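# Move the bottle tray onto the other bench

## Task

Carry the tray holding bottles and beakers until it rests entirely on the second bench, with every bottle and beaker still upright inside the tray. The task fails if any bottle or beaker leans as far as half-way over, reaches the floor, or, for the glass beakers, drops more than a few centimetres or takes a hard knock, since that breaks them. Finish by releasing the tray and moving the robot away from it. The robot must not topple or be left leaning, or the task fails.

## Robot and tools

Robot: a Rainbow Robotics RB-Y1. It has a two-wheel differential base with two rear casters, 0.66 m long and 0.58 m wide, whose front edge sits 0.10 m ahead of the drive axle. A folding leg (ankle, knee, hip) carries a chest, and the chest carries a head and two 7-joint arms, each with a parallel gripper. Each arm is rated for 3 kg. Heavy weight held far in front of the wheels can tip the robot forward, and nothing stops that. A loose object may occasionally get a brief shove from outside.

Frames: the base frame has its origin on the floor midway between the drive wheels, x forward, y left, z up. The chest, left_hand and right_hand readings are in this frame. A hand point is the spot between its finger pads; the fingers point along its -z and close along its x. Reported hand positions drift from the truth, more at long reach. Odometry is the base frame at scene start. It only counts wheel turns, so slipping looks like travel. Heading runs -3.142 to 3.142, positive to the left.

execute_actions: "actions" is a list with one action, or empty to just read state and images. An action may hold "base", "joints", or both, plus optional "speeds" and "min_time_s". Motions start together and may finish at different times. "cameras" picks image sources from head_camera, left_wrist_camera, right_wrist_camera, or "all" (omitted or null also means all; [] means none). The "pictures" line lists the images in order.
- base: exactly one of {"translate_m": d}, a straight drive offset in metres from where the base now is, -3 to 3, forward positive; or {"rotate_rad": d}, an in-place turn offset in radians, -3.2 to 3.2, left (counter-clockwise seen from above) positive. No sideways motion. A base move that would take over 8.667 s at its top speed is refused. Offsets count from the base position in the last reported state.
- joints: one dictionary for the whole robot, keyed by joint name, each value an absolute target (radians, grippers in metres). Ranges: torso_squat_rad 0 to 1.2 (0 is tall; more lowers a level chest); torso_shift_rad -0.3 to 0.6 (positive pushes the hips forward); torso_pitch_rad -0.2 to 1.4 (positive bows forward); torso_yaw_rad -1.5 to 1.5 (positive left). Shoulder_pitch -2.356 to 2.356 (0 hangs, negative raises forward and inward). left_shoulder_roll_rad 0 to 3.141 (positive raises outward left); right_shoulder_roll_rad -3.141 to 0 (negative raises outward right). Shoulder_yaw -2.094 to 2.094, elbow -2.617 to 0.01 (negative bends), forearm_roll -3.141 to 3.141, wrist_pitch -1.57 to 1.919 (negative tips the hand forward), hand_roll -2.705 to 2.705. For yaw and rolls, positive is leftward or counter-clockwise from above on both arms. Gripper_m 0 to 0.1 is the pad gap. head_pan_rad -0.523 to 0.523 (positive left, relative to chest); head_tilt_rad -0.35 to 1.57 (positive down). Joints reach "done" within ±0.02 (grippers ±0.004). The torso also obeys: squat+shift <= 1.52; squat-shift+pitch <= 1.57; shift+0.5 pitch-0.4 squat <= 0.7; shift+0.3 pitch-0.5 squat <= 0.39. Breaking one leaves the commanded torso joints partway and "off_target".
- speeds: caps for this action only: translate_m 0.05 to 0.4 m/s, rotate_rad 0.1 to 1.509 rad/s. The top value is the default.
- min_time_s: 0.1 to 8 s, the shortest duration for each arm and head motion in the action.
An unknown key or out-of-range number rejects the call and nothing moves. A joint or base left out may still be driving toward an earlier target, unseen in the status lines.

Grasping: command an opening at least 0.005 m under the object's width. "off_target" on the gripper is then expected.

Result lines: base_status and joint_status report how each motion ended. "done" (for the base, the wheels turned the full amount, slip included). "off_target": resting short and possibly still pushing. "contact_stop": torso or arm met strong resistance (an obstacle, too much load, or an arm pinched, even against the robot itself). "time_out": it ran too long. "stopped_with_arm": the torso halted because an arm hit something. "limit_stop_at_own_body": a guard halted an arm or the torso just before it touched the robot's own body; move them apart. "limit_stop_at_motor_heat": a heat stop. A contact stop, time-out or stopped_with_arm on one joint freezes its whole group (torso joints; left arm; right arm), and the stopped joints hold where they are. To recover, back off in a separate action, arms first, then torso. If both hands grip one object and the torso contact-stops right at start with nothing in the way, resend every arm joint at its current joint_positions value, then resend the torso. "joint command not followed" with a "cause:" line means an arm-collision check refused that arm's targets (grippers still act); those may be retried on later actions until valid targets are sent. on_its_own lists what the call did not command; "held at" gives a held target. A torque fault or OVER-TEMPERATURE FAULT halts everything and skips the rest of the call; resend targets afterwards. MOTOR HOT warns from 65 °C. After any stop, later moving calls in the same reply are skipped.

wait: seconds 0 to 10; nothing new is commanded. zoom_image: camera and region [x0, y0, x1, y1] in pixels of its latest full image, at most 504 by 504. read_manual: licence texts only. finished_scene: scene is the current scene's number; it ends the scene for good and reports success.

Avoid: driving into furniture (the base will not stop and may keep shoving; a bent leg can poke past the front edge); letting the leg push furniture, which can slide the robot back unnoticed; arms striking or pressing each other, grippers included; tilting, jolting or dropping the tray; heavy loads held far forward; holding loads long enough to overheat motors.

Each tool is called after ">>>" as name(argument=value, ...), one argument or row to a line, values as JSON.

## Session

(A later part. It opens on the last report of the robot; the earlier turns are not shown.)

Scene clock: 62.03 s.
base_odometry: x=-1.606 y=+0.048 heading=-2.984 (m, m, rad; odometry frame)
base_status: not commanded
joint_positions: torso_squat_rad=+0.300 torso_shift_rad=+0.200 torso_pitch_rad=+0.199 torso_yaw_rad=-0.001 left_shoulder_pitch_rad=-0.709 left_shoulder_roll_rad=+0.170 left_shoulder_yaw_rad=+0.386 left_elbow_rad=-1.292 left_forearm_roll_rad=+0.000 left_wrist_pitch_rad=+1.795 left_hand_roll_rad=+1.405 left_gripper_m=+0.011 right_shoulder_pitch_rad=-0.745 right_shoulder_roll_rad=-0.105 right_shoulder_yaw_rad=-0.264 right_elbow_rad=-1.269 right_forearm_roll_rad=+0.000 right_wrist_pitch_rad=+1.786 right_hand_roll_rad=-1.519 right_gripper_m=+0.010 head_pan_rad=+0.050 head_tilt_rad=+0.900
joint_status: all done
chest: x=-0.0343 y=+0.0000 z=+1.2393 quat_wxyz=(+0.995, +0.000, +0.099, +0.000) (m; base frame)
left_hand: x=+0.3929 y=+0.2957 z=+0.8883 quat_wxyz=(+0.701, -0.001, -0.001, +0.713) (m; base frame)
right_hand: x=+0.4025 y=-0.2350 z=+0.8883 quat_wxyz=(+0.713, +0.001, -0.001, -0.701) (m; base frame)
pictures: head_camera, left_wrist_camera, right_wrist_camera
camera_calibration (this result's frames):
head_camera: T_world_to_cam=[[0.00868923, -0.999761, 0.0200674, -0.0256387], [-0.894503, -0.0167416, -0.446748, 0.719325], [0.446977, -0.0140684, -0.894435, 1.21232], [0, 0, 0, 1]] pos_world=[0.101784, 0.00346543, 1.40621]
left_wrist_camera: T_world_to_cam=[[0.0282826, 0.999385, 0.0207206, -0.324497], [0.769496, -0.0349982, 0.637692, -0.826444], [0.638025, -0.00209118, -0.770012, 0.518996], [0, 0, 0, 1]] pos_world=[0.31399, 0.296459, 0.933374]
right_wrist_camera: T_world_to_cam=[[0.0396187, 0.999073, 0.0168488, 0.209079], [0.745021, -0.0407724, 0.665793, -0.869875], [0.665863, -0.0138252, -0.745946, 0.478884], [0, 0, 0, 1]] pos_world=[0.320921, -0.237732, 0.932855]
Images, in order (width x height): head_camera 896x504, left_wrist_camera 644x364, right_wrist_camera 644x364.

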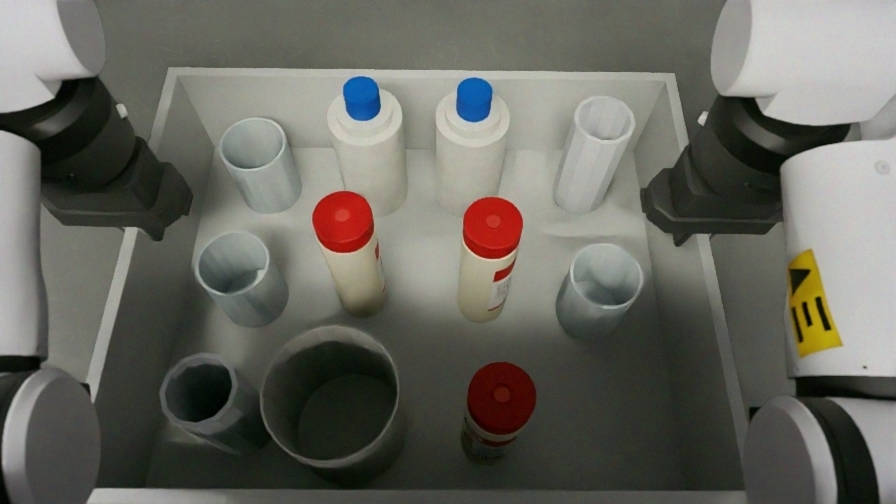

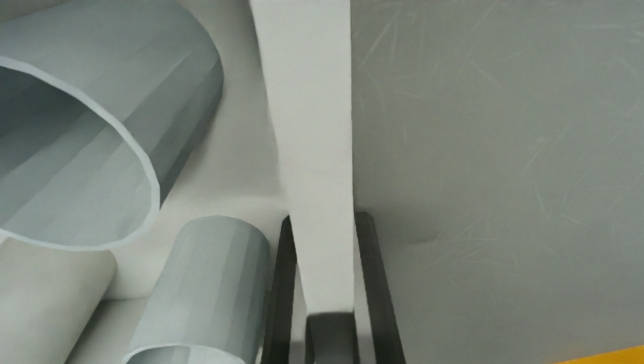

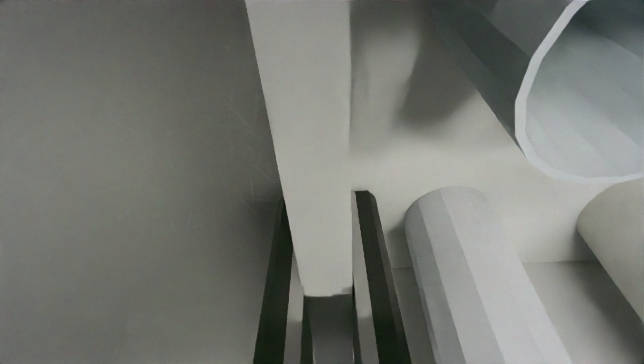

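>>> execute_actions(
  actions=[
    {"joints": {"left_gripper_m": 0.04, "right_gripper_m": 0.04}},
  ],
  cameras=[],
)

>>> execute_actions(
  actions=[
    {"joints": {"torso_squat_rad": 0.365, "torso_shift_rad": 0.243}},
  ],
)

Scene clock: 74.67 s.
base_odometry: x=-1.606 y=+0.048 heading=-2.984 (m, m, rad; odometry frame)
base_status: not commanded
joint_positions: torso_squat_rad=+0.300 torso_shift_rad=+0.200 torso_pitch_rad=+0.200 torso_yaw_rad=-0.001 left_shoulder_pitch_rad=-0.708 left_shoulder_roll_rad=+0.170 left_shoulder_yaw_rad=+0.386 left_elbow_rad=-1.291 left_forearm_roll_rad=+0.000 left_wrist_pitch_rad=+1.795 left_hand_roll_rad=+1.405 left_gripper_m=+0.040 right_shoulder_pitch_rad=-0.744 right_shoulder_roll_rad=-0.105 right_shoulder_yaw_rad=-0.264 right_elbow_rad=-1.269 right_forearm_roll_rad=+0.000 right_wrist_pitch_rad=+1.786 right_hand_roll_rad=-1.519 right_gripper_m=+0.040 head_pan_rad=+0.050 head_tilt_rad=+0.900
joint_status: all done
chest: x=-0.0336 y=+0.0000 z=+1.2392 quat_wxyz=(+0.995, +0.000, +0.100, +0.000) (m; base frame)
left_hand: x=+0.3925 y=+0.2957 z=+0.8870 quat_wxyz=(+0.701, +0.000, +0.000, +0.713) (m; base frame)
right_hand: x=+0.4023 y=-0.2351 z=+0.8872 quat_wxyz=(+0.713, +0.000, +0.000, -0.701) (m; base frame)
pictures: none
No camera images: the call's "cameras" was empty. Leave "cameras" out to get every camera's image.

Scene clock: 75.77 s.
base_odometry: x=-1.606 y=+0.048 heading=-2.984 (m, m, rad; odometry frame)
base_status: not commanded
joint_positions: torso_squat_rad=+0.365 torso_shift_rad=+0.243 torso_pitch_rad=+0.200 torso_yaw_rad=-0.001 left_shoulder_pitch_rad=-0.708 left_shoulder_roll_rad=+0.170 left_shoulder_yaw_rad=+0.386 left_elbow_rad=-1.291 left_forearm_roll_rad=+0.000 left_wrist_pitch_rad=+1.795 left_hand_roll_rad=+1.405 left_gripper_m=+0.040 right_shoulder_pitch_rad=-0.744 right_shoulder_roll_rad=-0.105 right_shoulder_yaw_rad=-0.264 right_elbow_rad=-1.269 right_forearm_roll_rad=+0.000 right_wrist_pitch_rad=+1.786 right_hand_roll_rad=-1.519 right_gripper_m=+0.040 head_pan_rad=+0.050 head_tilt_rad=+0.900
joint_status: all done
chest: x=-0.0091 y=+0.0000 z=+1.2184 quat_wxyz=(+0.995, +0.000, +0.100, +0.000) (m; base frame)
left_hand: x=+0.4170 y=+0.2957 z=+0.8662 quat_wxyz=(+0.701, +0.000, +0.000, +0.713) (m; base frame)
right_hand: x=+0.4267 y=-0.2351 z=+0.8664 quat_wxyz=(+0.713, +0.000, +0.000, -0.701) (m; base frame)
pictures: head_camera, left_wrist_camera, right_wrist_camera
camera_calibration (this result's frames):
head_camera: T_world_to_cam=[[0.00871668, -0.999761, 0.0200558, -0.0254211], [-0.895103, -0.0167421, -0.445545, 0.731128], [0.445775, -0.0140683, -0.895035, 1.1831], [0, 0, 0, 1]] pos_world=[0.127263, 0.00346978, 1.38517]
left_wrist_camera: T_world_to_cam=[[0.0280816, 0.999399, 0.0203176, -0.324308], [0.771631, -0.0345938, 0.635129, -0.829657], [0.635451, -0.00215776, -0.772138, 0.489514], [0, 0, 0, 1]] pos_world=[0.338234, 0.296469, 0.911501]
right_wrist_camera: T_world_to_cam=[[0.0399782, 0.999061, 0.0166897, 0.208614], [0.746886, -0.0409744, 0.663688, -0.872344], [0.663749, -0.0140678, -0.747823, 0.448789], [0, 0, 0, 1]] pos_world=[0.345319, -0.237849, 0.911098]
Images, in order (width x height): head_camera 896x504, left_wrist_camera 644x364, right_wrist_camera 644x364.

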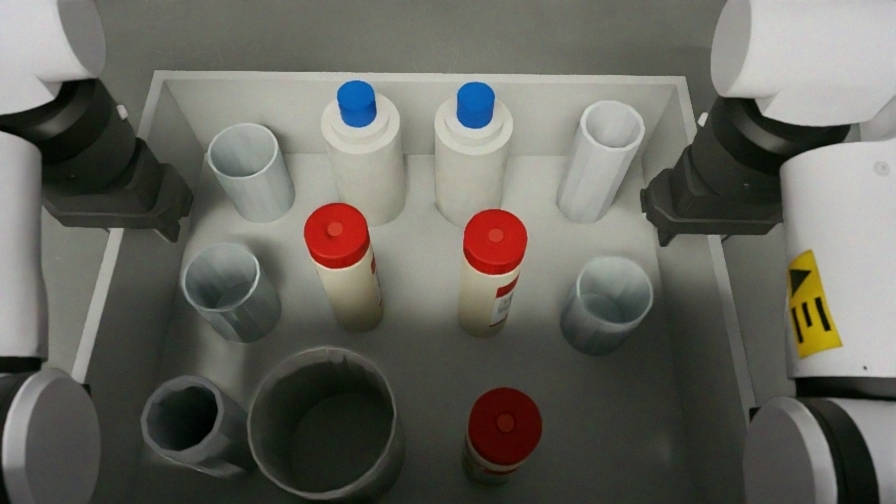

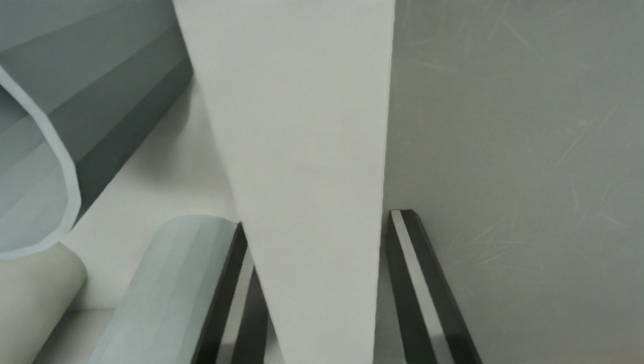

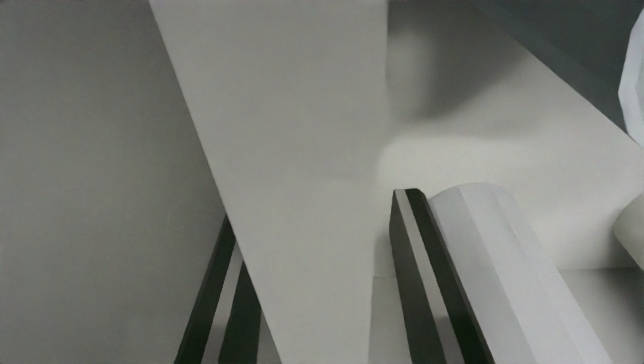

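>>> execute_actions(
  actions=[
    {"joints": {"left_gripper_m": 0.0, "right_gripper_m": 0.0}},
  ],
  cameras=["head_camera"],
)

>>> execute_actions(
  actions=[
    {"joints": {"torso_squat_rad": 0.0}},
  ],
)

Scene clock: 77.97 s.
base_odometry: x=-1.606 y=+0.048 heading=-2.984 (m, m, rad; odometry frame)
base_status: not commanded
joint_positions: torso_squat_rad=+0.365 torso_shift_rad=+0.243 torso_pitch_rad=+0.200 torso_yaw_rad=-0.001 left_shoulder_pitch_rad=-0.708 left_shoulder_roll_rad=+0.170 left_shoulder_yaw_rad=+0.386 left_elbow_rad=-1.291 left_forearm_roll_rad=+0.000 left_wrist_pitch_rad=+1.795 left_hand_roll_rad=+1.405 left_gripper_m=+0.011 right_shoulder_pitch_rad=-0.744 right_shoulder_roll_rad=-0.105 right_shoulder_yaw_rad=-0.264 right_elbow_rad=-1.269 right_forearm_roll_rad=+0.000 right_wrist_pitch_rad=+1.786 right_hand_roll_rad=-1.519 right_gripper_m=+0.010 head_pan_rad=+0.050 head_tilt_rad=+0.900
joint_status: left_gripper_m off_target (ended at +0.011, target +0.000); right_gripper_m off_target (ended at +0.010, target +0.000)
chest: x=-0.0091 y=+0.0000 z=+1.2184 quat_wxyz=(+0.995, +0.000, +0.100, +0.000) (m; base frame)
left_hand: x=+0.4170 y=+0.2958 z=+0.8662 quat_wxyz=(+0.701, +0.000, +0.000, +0.713) (m; base frame)
right_hand: x=+0.4267 y=-0.2350 z=+0.8663 quat_wxyz=(+0.713, +0.000, +0.000, -0.701) (m; base frame)
pictures: head_camera
camera_calibration (this result's frames):
head_camera: T_world_to_cam=[[0.00872926, -0.999761, 0.0200534, -0.0254179], [-0.895101, -0.0167523, -0.445549, 0.73113], [0.445778, -0.0140605, -0.895033, 1.1831], [0, 0, 0, 1]] pos_world=[0.127259, 0.00347125, 1.38517]
Images, in order (width x height): head_camera 896x504.

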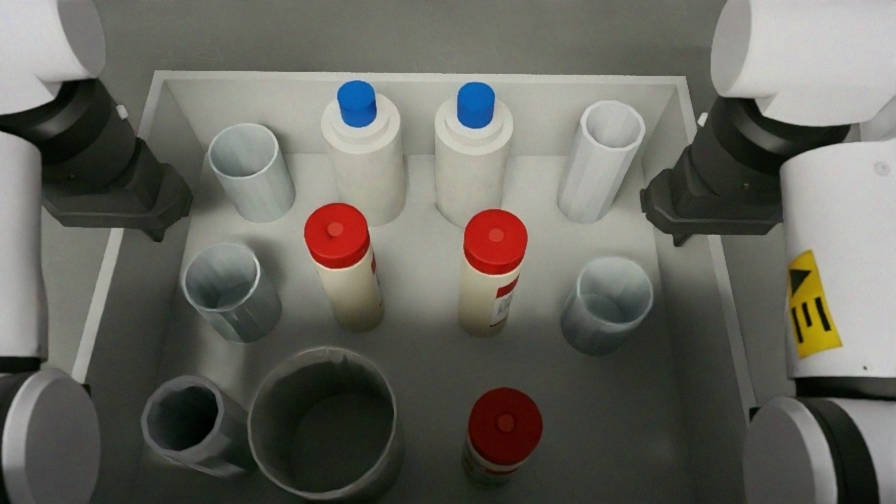

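Scene clock: 79.97 s.
base_odometry: x=-1.606 y=+0.048 heading=-2.984 (m, m, rad; odometry frame)
base_status: not commanded
joint_positions: torso_squat_rad=+0.000 torso_shift_rad=+0.244 torso_pitch_rad=+0.201 torso_yaw_rad=-0.001 left_shoulder_pitch_rad=-0.706 left_shoulder_roll_rad=+0.170 left_shoulder_yaw_rad=+0.386 left_elbow_rad=-1.290 left_forearm_roll_rad=+0.000 left_wrist_pitch_rad=+1.795 left_hand_roll_rad=+1.405 left_gripper_m=+0.011 right_shoulder_pitch_rad=-0.743 right_shoulder_roll_rad=-0.105 right_shoulder_yaw_rad=-0.264 right_elbow_rad=-1.268 right_forearm_roll_rad=+0.000 right_wrist_pitch_rad=+1.786 right_hand_roll_rad=-1.519 right_gripper_m=+0.010 head_pan_rad=+0.050 head_tilt_rad=+0.900
joint_status: all done
chest: x=+0.0028 y=+0.0000 z=+1.2630 quat_wxyz=(+0.995, +0.000, +0.101, +0.000) (m; base frame)
left_hand: x=+0.4274 y=+0.2958 z=+0.9092 quat_wxyz=(+0.701, +0.001, +0.002, +0.713) (m; base frame)
right_hand: x=+0.4372 y=-0.2351 z=+0.9095 quat_wxyz=(+0.713, -0.001, +0.001, -0.701) (m; base frame)
pictures: head_camera, left_wrist_camera, right_wrist_camera
camera_calibration (this result's frames):
head_camera: T_world_to_cam=[[0.0087561, -0.999761, 0.0200417, -0.0264099], [-0.895686, -0.0167527, -0.444371, 0.760109], [0.4446, -0.0140601, -0.895619, 1.21846], [0, 0, 0, 1]] pos_world=[0.139322, 0.00346195, 1.42958]
left_wrist_camera: T_world_to_cam=[[0.0276012, 0.999423, 0.0197918, -0.324866], [0.774178, -0.0338974, 0.63206, -0.863481], [0.632366, -0.00212327, -0.774667, 0.519733], [0, 0, 0, 1]] pos_world=[0.348792, 0.296512, 0.954821]
right_wrist_camera: T_world_to_cam=[[0.0403385, 0.999042, 0.0169415, 0.207098], [0.749416, -0.041465, 0.660799, -0.907382], [0.660869, -0.0139594, -0.750371, 0.477657], [0, 0, 0, 1]] pos_world=[0.355984, -0.237857, 0.954509]
Images, in order (width x height): head_camera 896x504, left_wrist_camera 644x364, right_wrist_camera 644x364.

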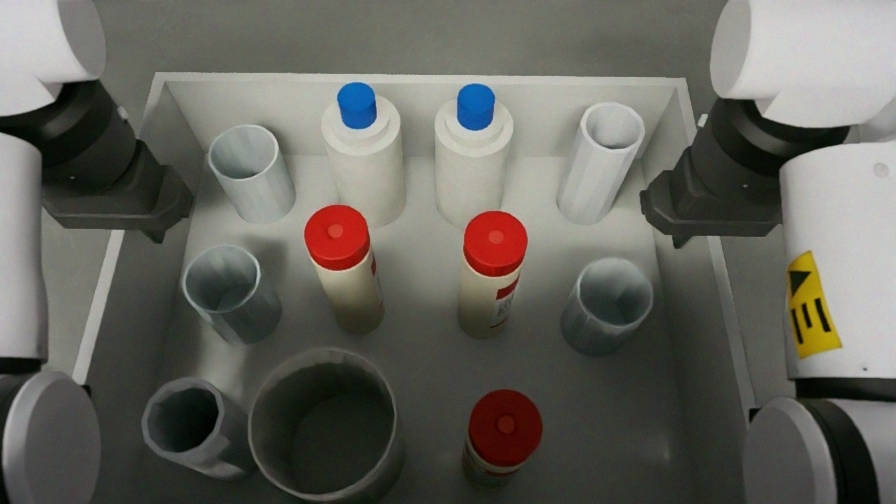

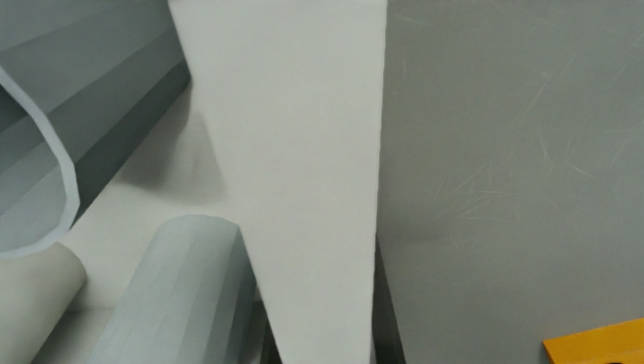

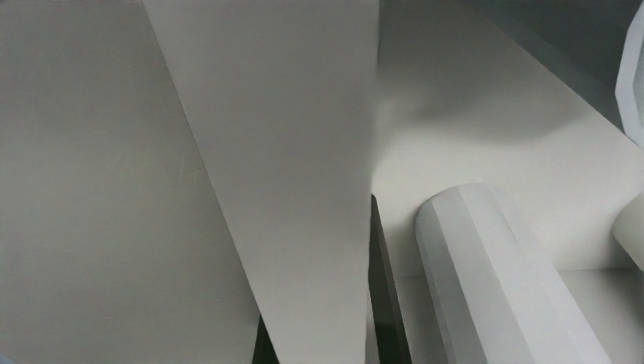

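>>> execute_actions(
  actions=[
    {"base": {"translate_m": -0.57}, "joints": {"torso_shift_rad": 0.05}},
  ],
  cameras=["head_camera"],
)

Scene clock: 85.03 s.
base_odometry: x=-1.043 y=+0.137 heading=-2.986 (m, m, rad; odometry frame)
base_status: done
joint_positions: torso_squat_rad=+0.000 torso_shift_rad=+0.050 torso_pitch_rad=+0.201 torso_yaw_rad=-0.001 left_shoulder_pitch_rad=-0.705 left_shoulder_roll_rad=+0.169 left_shoulder_yaw_rad=+0.386 left_elbow_rad=-1.290 left_forearm_roll_rad=+0.000 left_wrist_pitch_rad=+1.795 left_hand_roll_rad=+1.405 left_gripper_m=+0.011 right_shoulder_pitch_rad=-0.742 right_shoulder_roll_rad=-0.105 right_shoulder_yaw_rad=-0.264 right_elbow_rad=-1.268 right_forearm_roll_rad=+0.000 right_wrist_pitch_rad=+1.786 right_hand_roll_rad=-1.519 right_gripper_m=+0.010 head_pan_rad=+0.050 head_tilt_rad=+0.900
joint_status: all done
chest: x=-0.1309 y=+0.0000 z=+1.2828 quat_wxyz=(+0.995, +0.000, +0.100, +0.000) (m; base frame)
left_hand: x=+0.2937 y=+0.2957 z=+0.9289 quat_wxyz=(+0.701, +0.001, +0.002, +0.713) (m; base frame)
right_hand: x=+0.3035 y=-0.2351 z=+0.9292 quat_wxyz=(+0.713, -0.001, +0.001, -0.701) (m; base frame)
pictures: head_camera
camera_calibration (this result's frames):
head_camera: T_world_to_cam=[[0.00869898, -0.999761, 0.0200717, -0.0256822], [-0.895535, -0.0167196, -0.444676, 0.64961], [0.444905, -0.0141067, -0.895467, 1.29546], [0, 0, 0, 1]] pos_world=[0.00561527, 0.00345977, 1.44942]
Images, in order (width x height): head_camera 896x504.

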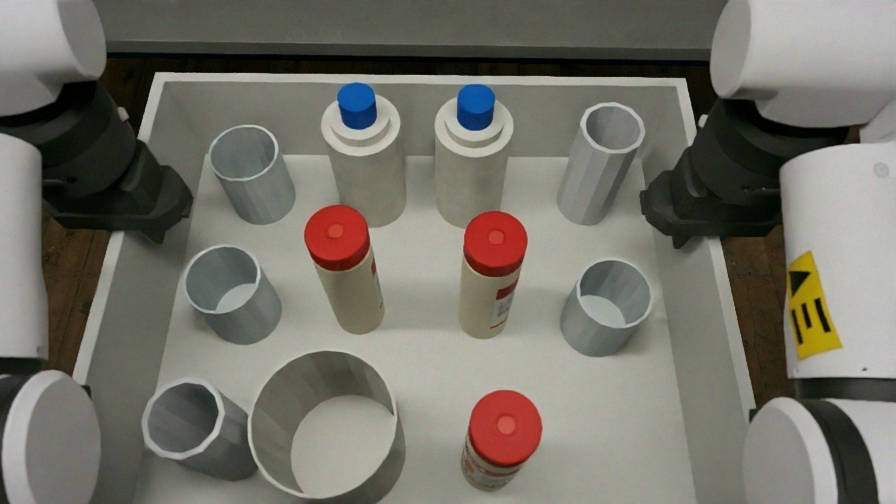

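>>> execute_actions(
  actions=[
    {"base": {"rotate_rad": 3.105}, "joints": {"head_tilt_rad": 0.25, "head_pan_rad": 0.0}},
  ],
  cameras=["head_camera"],
)

Scene clock: 91.10 s.
base_odometry: x=-1.043 y=+0.137 heading=+0.118 (m, m, rad; odometry frame)
base_status: done
joint_positions: torso_squat_rad=+0.000 torso_shift_rad=+0.050 torso_pitch_rad=+0.201 torso_yaw_rad=-0.001 left_shoulder_pitch_rad=-0.705 left_shoulder_roll_rad=+0.169 left_shoulder_yaw_rad=+0.386 left_elbow_rad=-1.290 left_forearm_roll_rad=+0.000 left_wrist_pitch_rad=+1.795 left_hand_roll_rad=+1.405 left_gripper_m=+0.011 right_shoulder_pitch_rad=-0.742 right_shoulder_roll_rad=-0.105 right_shoulder_yaw_rad=-0.264 right_elbow_rad=-1.268 right_forearm_roll_rad=+0.000 right_wrist_pitch_rad=+1.786 right_hand_roll_rad=-1.519 right_gripper_m=+0.010 head_pan_rad=+0.000 head_tilt_rad=+0.250
joint_status: all done
chest: x=-0.1309 y=+0.0000 z=+1.2828 quat_wxyz=(+0.995, +0.000, +0.100, +0.000) (m; base frame)
left_hand: x=+0.2937 y=+0.2957 z=+0.9289 quat_wxyz=(+0.701, +0.001, +0.002, +0.713) (m; base frame)
right_hand: x=+0.3035 y=-0.2351 z=+0.9293 quat_wxyz=(+0.713, -0.001, +0.001, -0.701) (m; base frame)
pictures: head_camera
camera_calibration (this result's frames):
head_camera: T_world_to_cam=[[-0.0499674, -0.998751, 0.0000776906, -0.000251817], [-0.443744, 0.0221308, -0.89588, 1.34622], [0.89476, -0.0447993, -0.444295, 0.661423], [0, 0, 0, 1]] pos_world=[0.00554806, -0.000413026, 1.49992]
Images, in order (width x height): head_camera 896x504.

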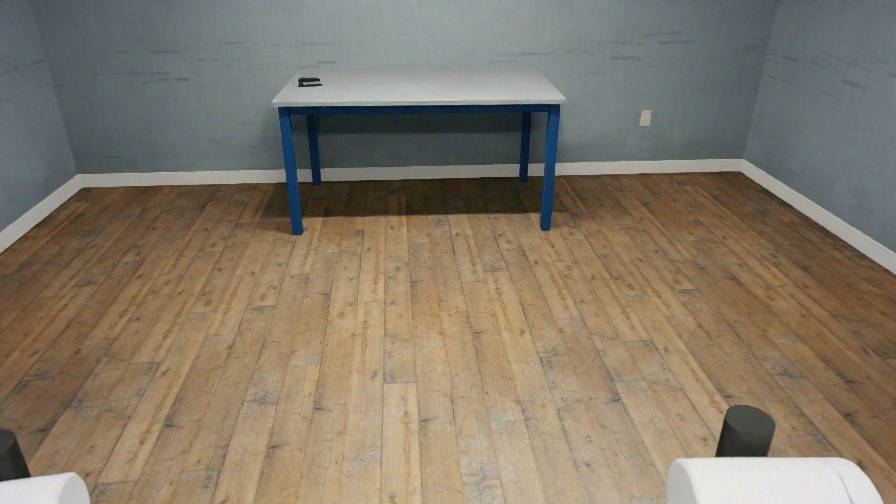

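>>> execute_actions(
  actions=[
    {"base": {"translate_m": 2.53}, "joints": {"head_tilt_rad": 0.7}},
  ],
  cameras=["head_camera"],
)

Scene clock: 102.57 s.
base_odometry: x=+1.470 y=+0.434 heading=+0.118 (m, m, rad; odometry frame)
base_status: done
joint_positions: torso_squat_rad=+0.000 torso_shift_rad=+0.050 torso_pitch_rad=+0.201 torso_yaw_rad=-0.001 left_shoulder_pitch_rad=-0.706 left_shoulder_roll_rad=+0.169 left_shoulder_yaw_rad=+0.386 left_elbow_rad=-1.290 left_forearm_roll_rad=+0.000 left_wrist_pitch_rad=+1.795 left_hand_roll_rad=+1.405 left_gripper_m=+0.011 right_shoulder_pitch_rad=-0.743 right_shoulder_roll_rad=-0.105 right_shoulder_yaw_rad=-0.264 right_elbow_rad=-1.268 right_forearm_roll_rad=+0.000 right_wrist_pitch_rad=+1.786 right_hand_roll_rad=-1.519 right_gripper_m=+0.010 head_pan_rad=+0.000 head_tilt_rad=+0.700
joint_status: all done
chest: x=-0.1308 y=+0.0000 z=+1.2828 quat_wxyz=(+0.995, +0.000, +0.100, +0.000) (m; base frame)
left_hand: x=+0.2937 y=+0.2957 z=+0.9288 quat_wxyz=(+0.701, +0.001, +0.002, +0.713) (m; base frame)
right_hand: x=+0.3036 y=-0.2351 z=+0.9292 quat_wxyz=(+0.713, -0.001, +0.001, -0.701) (m; base frame)
pictures: head_camera
camera_calibration (this result's frames):
head_camera: T_world_to_cam=[[-0.045258, -0.998741, 0.0216133, -0.0316741], [-0.789269, 0.0224864, -0.613636, 0.906163], [0.612377, -0.0448307, -0.789294, 1.15046], [0, 0, 0, 1]] pos_world=[0.00926078, -0.000434906, 1.46479]
Images, in order (width x height): head_camera 896x504.

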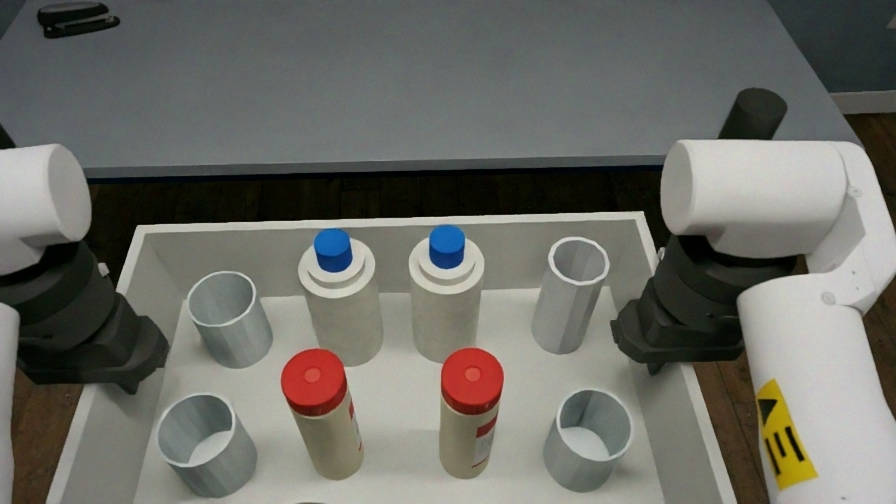

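>>> zoom_image(
  camera="head_camera",
  region=[80, 120, 400, 260],
)

>>> zoom_image(
  camera="head_camera",
  region=[400, 120, 720, 260],
)

Region (80, 120, 400, 260) of head_camera's 896x504 image, scaled by 1.575, with more detail than that image has; it fills the top 220 rows of this view, and the rest is white.

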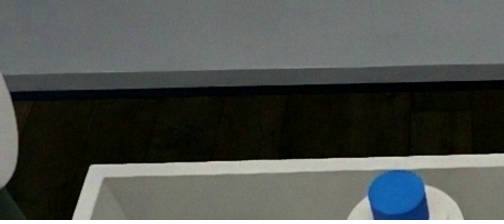

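Region (400, 120, 720, 260) of head_camera's 896x504 image, scaled by 1.575, with more detail than that image has; it fills the top 220 rows of this view, and the rest is white.

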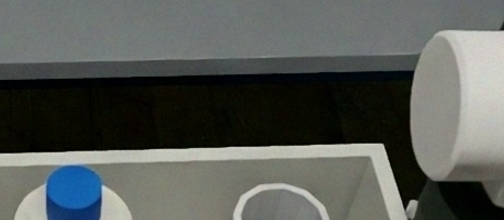

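>>> execute_actions(
  actions=[
    {"base": {"translate_m": 0.66}, "joints": {"torso_shift_rad": 0.25, "head_tilt_rad": 0.95}},
  ],
)

Scene clock: 113.93 s.
base_odometry: x=+2.125 y=+0.512 heading=+0.118 (m, m, rad; odometry frame)
base_status: done
joint_positions: torso_squat_rad=+0.000 torso_shift_rad=+0.251 torso_pitch_rad=+0.202 torso_yaw_rad=-0.001 left_shoulder_pitch_rad=-0.706 left_shoulder_roll_rad=+0.169 left_shoulder_yaw_rad=+0.386 left_elbow_rad=-1.290 left_forearm_roll_rad=+0.000 left_wrist_pitch_rad=+1.795 left_hand_roll_rad=+1.405 left_gripper_m=+0.011 right_shoulder_pitch_rad=-0.743 right_shoulder_roll_rad=-0.105 right_shoulder_yaw_rad=-0.264 right_elbow_rad=-1.268 right_forearm_roll_rad=+0.000 right_wrist_pitch_rad=+1.786 right_hand_roll_rad=-1.519 right_gripper_m=+0.010 head_pan_rad=+0.000 head_tilt_rad=+0.950
joint_status: all done
chest: x=+0.0075 y=+0.0000 z=+1.2618 quat_wxyz=(+0.995, +0.000, +0.101, +0.000) (m; base frame)
left_hand: x=+0.4320 y=+0.2957 z=+0.9078 quat_wxyz=(+0.701, +0.001, +0.002, +0.713) (m; base frame)
right_hand: x=+0.4419 y=-0.2351 z=+0.9082 quat_wxyz=(+0.713, -0.001, +0.001, -0.701) (m; base frame)
pictures: head_camera, left_wrist_camera, right_wrist_camera
camera_calibration (this result's frames):
head_camera: T_world_to_cam=[[-0.0386519, -0.99874, 0.0320218, -0.0405372], [-0.916627, 0.022678, -0.3991, 0.699495], [0.397871, -0.044778, -0.916348, 1.24862], [0, 0, 0, 1]] pos_world=[0.142818, -0.000438419, 1.42464]
left_wrist_camera: T_world_to_cam=[[0.0275495, 0.999429, 0.0195411, -0.324666], [0.774426, -0.0336997, 0.631767, -0.866072], [0.632065, -0.00227175, -0.774912, 0.516123], [0, 0, 0, 1]] pos_world=[0.35343, 0.296467, 0.953449]
right_wrist_camera: T_world_to_cam=[[0.0403459, 0.999041, 0.0170279, 0.206791], [0.749572, -0.041531, 0.660619, -0.90995], [0.660692, -0.0138896, -0.750528, 0.473837], [0, 0, 0, 1]] pos_world=[0.360669, -0.237803, 0.953237]
Images, in order (width x height): head_camera 896x504, left_wrist_camera 644x364, right_wrist_camera 644x364.

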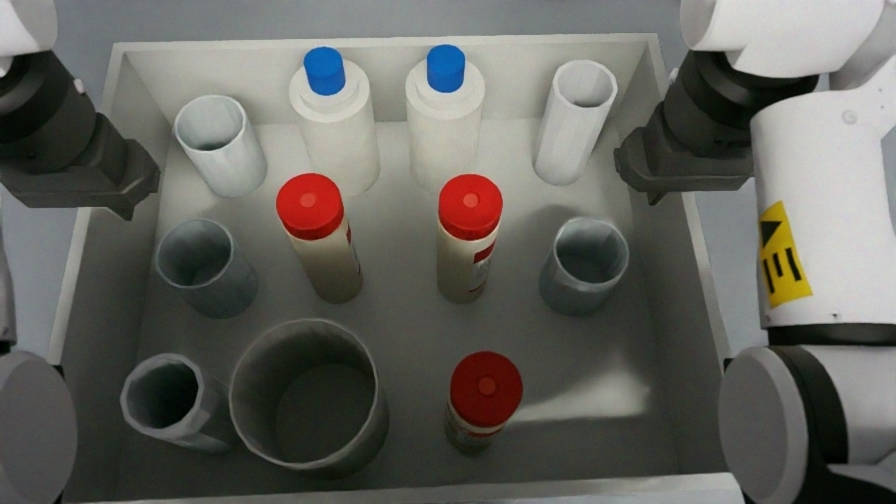

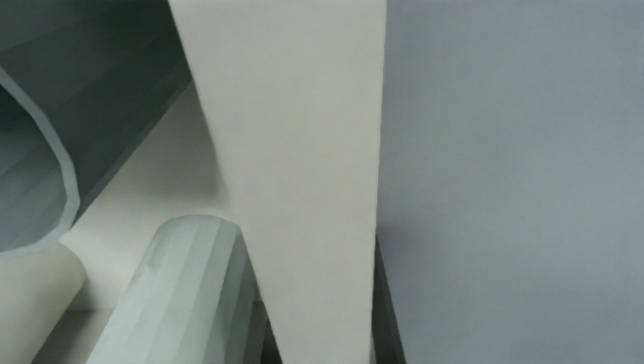

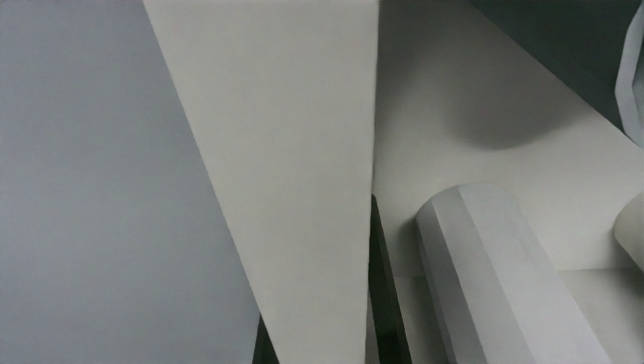

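>>> execute_actions(
  actions=[
    {"joints": {"torso_squat_rad": 0.325, "head_tilt_rad": 1.25}},
  ],
)

Scene clock: 116.87 s.
base_odometry: x=+2.125 y=+0.512 heading=+0.118 (m, m, rad; odometry frame)
base_status: not commanded
joint_positions: torso_squat_rad=+0.325 torso_shift_rad=+0.251 torso_pitch_rad=+0.201 torso_yaw_rad=-0.001 left_shoulder_pitch_rad=-0.706 left_shoulder_roll_rad=+0.169 left_shoulder_yaw_rad=+0.386 left_elbow_rad=-1.290 left_forearm_roll_rad=+0.000 left_wrist_pitch_rad=+1.795 left_hand_roll_rad=+1.405 left_gripper_m=+0.011 right_shoulder_pitch_rad=-0.743 right_shoulder_roll_rad=-0.105 right_shoulder_yaw_rad=-0.264 right_elbow_rad=-1.268 right_forearm_roll_rad=+0.000 right_wrist_pitch_rad=+1.786 right_hand_roll_rad=-1.519 right_gripper_m=+0.010 head_pan_rad=+0.000 head_tilt_rad=+1.250
joint_status: all done
chest: x=-0.0017 y=+0.0000 z=+1.2264 quat_wxyz=(+0.995, +0.000, +0.100, +0.000) (m; base frame)
left_hand: x=+0.4229 y=+0.2958 z=+0.8725 quat_wxyz=(+0.701, +0.001, +0.002, +0.713) (m; base frame)
right_hand: x=+0.4328 y=-0.2351 z=+0.8728 quat_wxyz=(+0.713, -0.001, +0.001, -0.701) (m; base frame)
pictures: head_camera, left_wrist_camera, right_wrist_camera
camera_calibration (this result's frames):
head_camera: T_world_to_cam=[[-0.0276651, -0.99874, 0.0418608, -0.0543643], [-0.993591, 0.0228829, -0.110694, 0.272495], [0.109596, -0.0446549, -0.992973, 1.34577], [0, 0, 0, 1]] pos_world=[0.121753, -0.000436181, 1.36875]
left_wrist_camera: T_world_to_cam=[[0.0275443, 0.999429, 0.0195473, -0.323734], [0.774251, -0.033699, 0.63198, -0.836801], [0.632278, -0.00227292, -0.774738, 0.494285], [0, 0, 0, 1]] pos_world=[0.344286, 0.296473, 0.918111]
right_wrist_camera: T_world_to_cam=[[0.0403495, 0.99904, 0.0170369, 0.207749], [0.749401, -0.041536, 0.660812, -0.87986], [0.660886, -0.013896, -0.750358, 0.453131], [0, 0, 0, 1]] pos_world=[0.351517, -0.237799, 0.917893]
Images, in order (width x height): head_camera 896x504, left_wrist_camera 644x364, right_wrist_camera 644x364.

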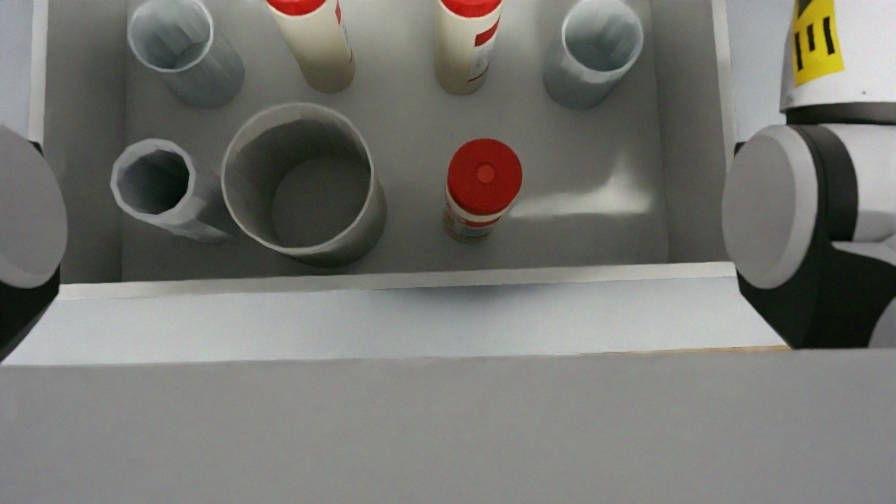

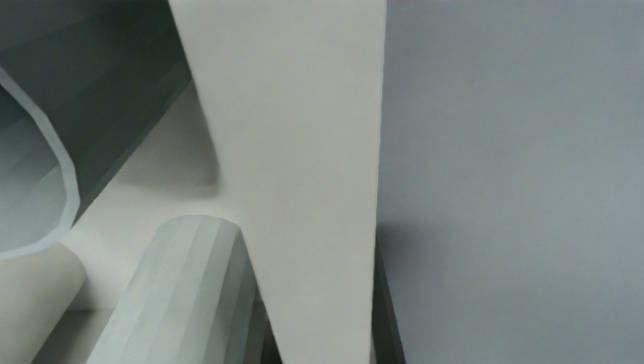

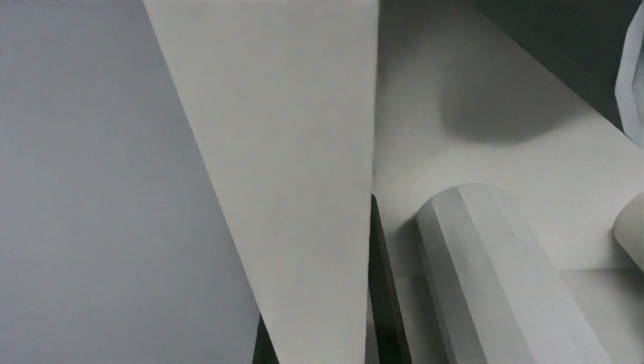

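>>> zoom_image(
  camera="head_camera",
  region=[540, 250, 800, 380],
)

Region (540, 250, 800, 380) of head_camera's 896x504 image, scaled by 1.938, with more detail than that image has.

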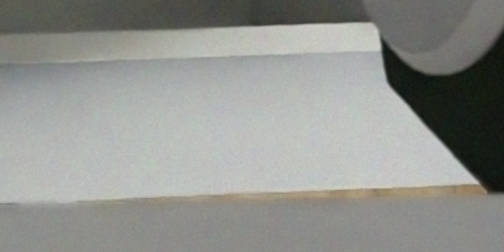

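>>> zoom_image(
  camera="head_camera",
  region=[0, 60, 260, 310],
)

>>> zoom_image(
  camera="head_camera",
  region=[540, 60, 800, 310],
)

Region (0, 60, 260, 310) of head_camera's 896x504 image, scaled by 1.938, with more detail than that image has; it fills the top 485 rows of this view, and the rest is white.

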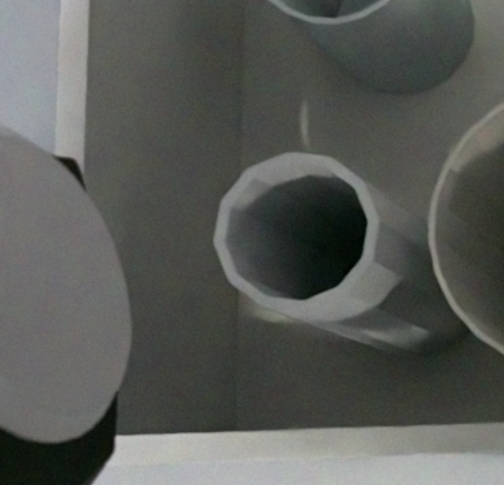

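Region (540, 60, 800, 310) of head_camera's 896x504 image, scaled by 1.938, with more detail than that image has; it fills the top 485 rows of this view, and the rest is white.

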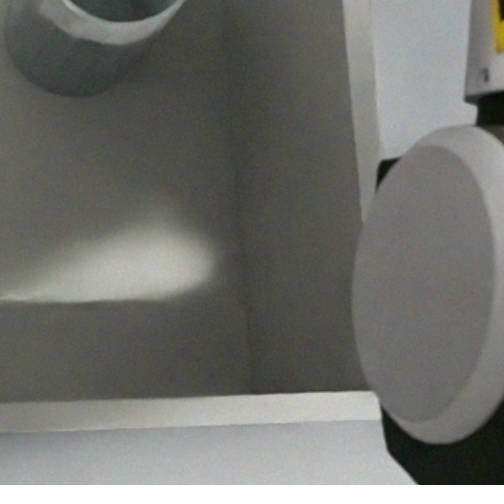

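>>> execute_actions(
  actions=[
    {"joints": {"torso_squat_rad": 0.358, "head_tilt_rad": 1.0}},
  ],
  cameras=["head_camera"],
)

Scene clock: 125.47 s.
base_odometry: x=+2.125 y=+0.512 heading=+0.118 (m, m, rad; odometry frame)
base_status: not commanded
joint_positions: torso_squat_rad=+0.358 torso_shift_rad=+0.250 torso_pitch_rad=+0.200 torso_yaw_rad=-0.001 left_shoulder_pitch_rad=-0.707 left_shoulder_roll_rad=+0.170 left_shoulder_yaw_rad=+0.386 left_elbow_rad=-1.290 left_forearm_roll_rad=+0.000 left_wrist_pitch_rad=+1.795 left_hand_roll_rad=+1.405 left_gripper_m=+0.011 right_shoulder_pitch_rad=-0.743 right_shoulder_roll_rad=-0.105 right_shoulder_yaw_rad=-0.264 right_elbow_rad=-1.268 right_forearm_roll_rad=+0.000 right_wrist_pitch_rad=+1.786 right_hand_roll_rad=-1.519 right_gripper_m=+0.010 head_pan_rad=+0.000 head_tilt_rad=+1.000
joint_status: all done
chest: x=-0.0042 y=+0.0000 z=+1.2190 quat_wxyz=(+0.995, +0.000, +0.100, +0.000) (m; base frame)
left_hand: x=+0.4214 y=+0.2958 z=+0.8663 quat_wxyz=(+0.701, +0.000, +0.001, +0.713) (m; base frame)
right_hand: x=+0.4311 y=-0.2350 z=+0.8665 quat_wxyz=(+0.713, +0.000, +0.000, -0.701) (m; base frame)
pictures: head_camera
camera_calibration (this result's frames):
head_camera: T_world_to_cam=[[-0.0370802, -0.99874, 0.0338171, -0.0422612], [-0.934981, 0.0227278, -0.353969, 0.608807], [0.352754, -0.0447436, -0.934646, 1.24264], [0, 0, 0, 1]] pos_world=[0.129311, -0.000444778, 1.37835]
Images, in order (width x height): head_camera 896x504.

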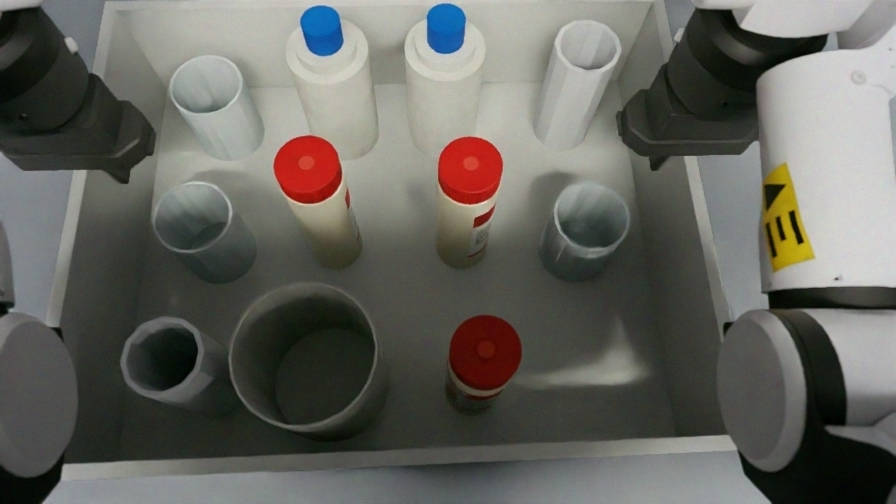

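>>> execute_actions(
  actions=[
    {"joints": {"left_gripper_m": 0.045, "right_gripper_m": 0.045}},
  ],
  cameras=["head_camera"],
)

Scene clock: 127.03 s.
base_odometry: x=+2.125 y=+0.512 heading=+0.118 (m, m, rad; odometry frame)
base_status: not commanded
joint_positions: torso_squat_rad=+0.358 torso_shift_rad=+0.250 torso_pitch_rad=+0.200 torso_yaw_rad=-0.001 left_shoulder_pitch_rad=-0.707 left_shoulder_roll_rad=+0.170 left_shoulder_yaw_rad=+0.386 left_elbow_rad=-1.290 left_forearm_roll_rad=+0.000 left_wrist_pitch_rad=+1.795 left_hand_roll_rad=+1.405 left_gripper_m=+0.045 right_shoulder_pitch_rad=-0.744 right_shoulder_roll_rad=-0.105 right_shoulder_yaw_rad=-0.264 right_elbow_rad=-1.268 right_forearm_roll_rad=+0.000 right_wrist_pitch_rad=+1.786 right_hand_roll_rad=-1.519 right_gripper_m=+0.045 head_pan_rad=+0.000 head_tilt_rad=+1.000
joint_status: all done
chest: x=-0.0042 y=+0.0000 z=+1.2190 quat_wxyz=(+0.995, +0.000, +0.100, +0.000) (m; base frame)
left_hand: x=+0.4215 y=+0.2957 z=+0.8664 quat_wxyz=(+0.701, +0.000, +0.000, +0.713) (m; base frame)
right_hand: x=+0.4313 y=-0.2350 z=+0.8666 quat_wxyz=(+0.713, +0.000, +0.000, -0.701) (m; base frame)
pictures: head_camera
camera_calibration (this result's frames):
head_camera: T_world_to_cam=[[-0.03708, -0.99874, 0.0338171, -0.0422611], [-0.934981, 0.0227276, -0.353969, 0.608807], [0.352754, -0.0447435, -0.934646, 1.24264], [0, 0, 0, 1]] pos_world=[0.129311, -0.000444635, 1.37835]
Images, in order (width x height): head_camera 896x504.

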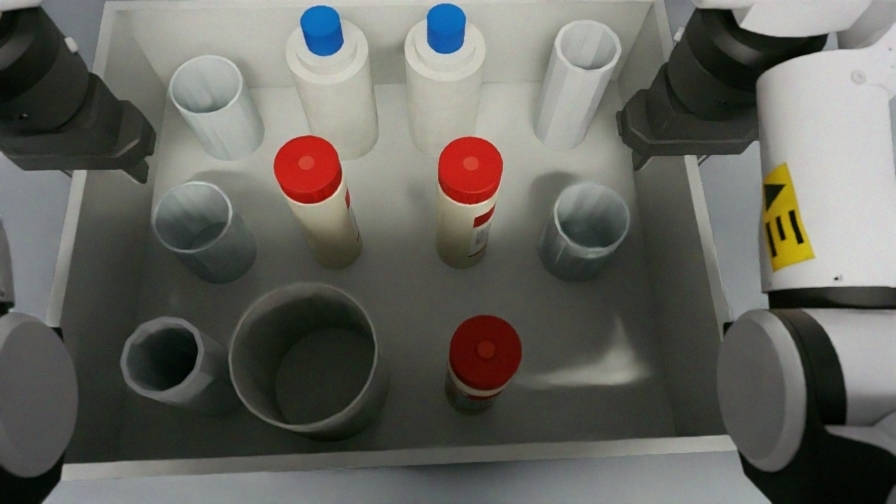

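>>> execute_actions(
  actions=[
    {"joints": {"left_elbow_rad": -1.62, "right_elbow_rad": -1.6, "left_wrist_pitch_rad": 1.91, "right_wrist_pitch_rad": 1.91, "head_tilt_rad": 0.85}, "min_time_s": 0.8},
  ],
  cameras=["head_camera"],
)

Scene clock: 132.83 s.
base_odometry: x=+2.125 y=+0.512 heading=+0.118 (m, m, rad; odometry frame)
base_status: not commanded
joint_positions: torso_squat_rad=+0.358 torso_shift_rad=+0.250 torso_pitch_rad=+0.200 torso_yaw_rad=-0.001 left_shoulder_pitch_rad=-0.707 left_shoulder_roll_rad=+0.170 left_shoulder_yaw_rad=+0.386 left_elbow_rad=-1.620 left_forearm_roll_rad=+0.000 left_wrist_pitch_rad=+1.910 left_hand_roll_rad=+1.405 left_gripper_m=+0.045 right_shoulder_pitch_rad=-0.744 right_shoulder_roll_rad=-0.105 right_shoulder_yaw_rad=-0.264 right_elbow_rad=-1.600 right_forearm_roll_rad=+0.000 right_wrist_pitch_rad=+1.910 right_hand_roll_rad=-1.519 right_gripper_m=+0.045 head_pan_rad=+0.000 head_tilt_rad=+0.850
joint_status: all done
chest: x=-0.0042 y=+0.0000 z=+1.2190 quat_wxyz=(+0.995, +0.000, +0.100, +0.000) (m; base frame)
left_hand: x=+0.4479 y=+0.3006 z=+0.9533 quat_wxyz=(+0.697, -0.061, -0.087, +0.709) (m; base frame)
right_hand: x=+0.4570 y=-0.2358 z=+0.9539 quat_wxyz=(+0.709, +0.070, -0.076, -0.697) (m; base frame)
pictures: head_camera
camera_calibration (this result's frames):
head_camera: T_world_to_cam=[[-0.0416449, -0.99874, 0.0279884, -0.033779], [-0.871583, 0.0226188, -0.489727, 0.79668], [0.488477, -0.0447888, -0.871427, 1.14572], [0, 0, 0, 1]] pos_world=[0.13331, -0.000441059, 1.38951]
Images, in order (width x height): head_camera 896x504.

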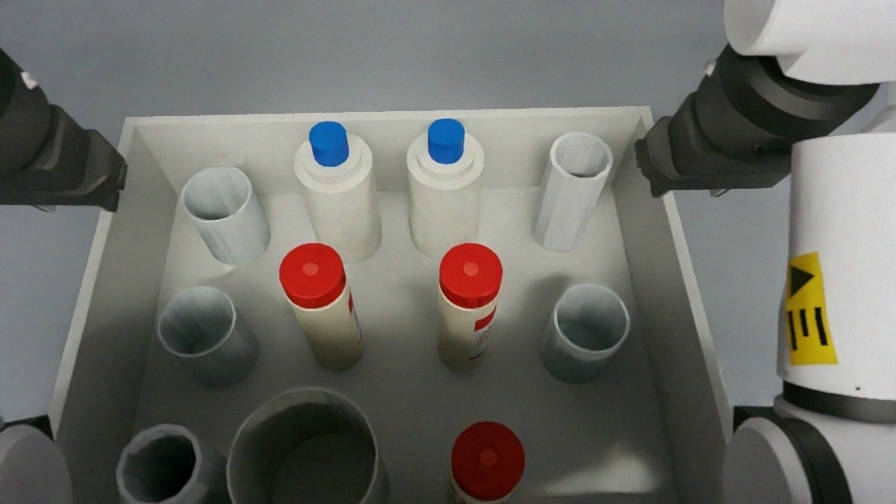

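>>> execute_actions(
  actions=[
    {"base": {"translate_m": -0.55}, "joints": {"torso_squat_rad": 0.0, "torso_shift_rad": 0.0, "torso_pitch_rad": 0.0, "head_tilt_rad": 0.8}},
  ],
  cameras=["head_camera"],
)

Scene clock: 136.43 s.
base_odometry: x=+1.579 y=+0.447 heading=+0.120 (m, m, rad; odometry frame)
base_status: done
joint_positions: torso_squat_rad=+0.000 torso_shift_rad=+0.000 torso_pitch_rad=+0.000 torso_yaw_rad=-0.001 left_shoulder_pitch_rad=-0.707 left_shoulder_roll_rad=+0.170 left_shoulder_yaw_rad=+0.386 left_elbow_rad=-1.620 left_forearm_roll_rad=+0.000 left_wrist_pitch_rad=+1.910 left_hand_roll_rad=+1.405 left_gripper_m=+0.045 right_shoulder_pitch_rad=-0.744 right_shoulder_roll_rad=-0.105 right_shoulder_yaw_rad=-0.264 right_elbow_rad=-1.600 right_forearm_roll_rad=+0.000 right_wrist_pitch_rad=+1.910 right_hand_roll_rad=-1.519 right_gripper_m=+0.045 head_pan_rad=+0.000 head_tilt_rad=+0.800
joint_status: all done
chest: x=-0.2280 y=+0.0000 z=+1.2899 quat_wxyz=(+1.000, +0.000, +0.000, +0.000) (m; base frame)
left_hand: x=+0.2680 y=+0.3005 z=+1.1195 quat_wxyz=(+0.685, -0.132, -0.157, +0.699) (m; base frame)
right_hand: x=+0.2767 y=-0.2359 z=+1.1218 quat_wxyz=(+0.698, +0.139, -0.147, -0.687) (m; base frame)
pictures: head_camera
camera_calibration (this result's frames):
head_camera: T_world_to_cam=[[-0.0472833, -0.998739, 0.0168456, -0.0315265], [-0.723249, 0.0225989, -0.690217, 0.93552], [0.688966, -0.0448193, -0.723406, 1.16408], [0, 0, 0, 1]] pos_world=[-0.126885, -0.00045545, 1.48834]
Images, in order (width x height): head_camera 896x504.

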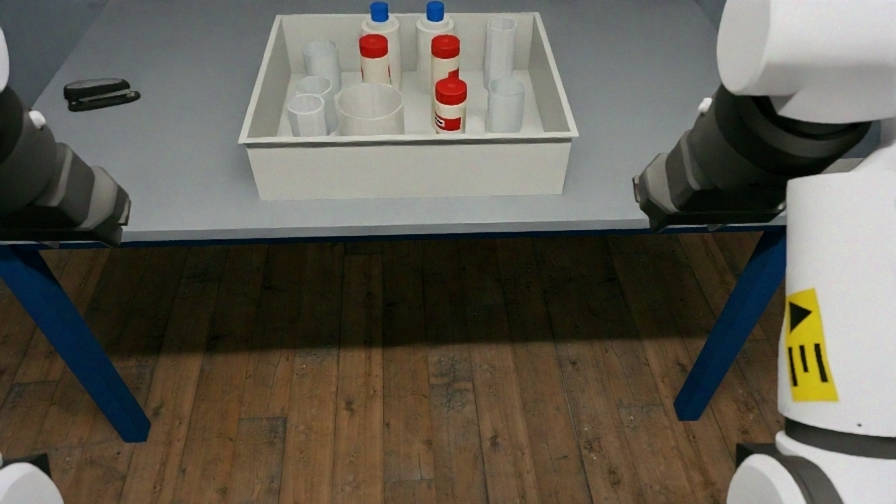

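>>> finished_scene(
  scene=2,
)

The scene is finished: the task was done.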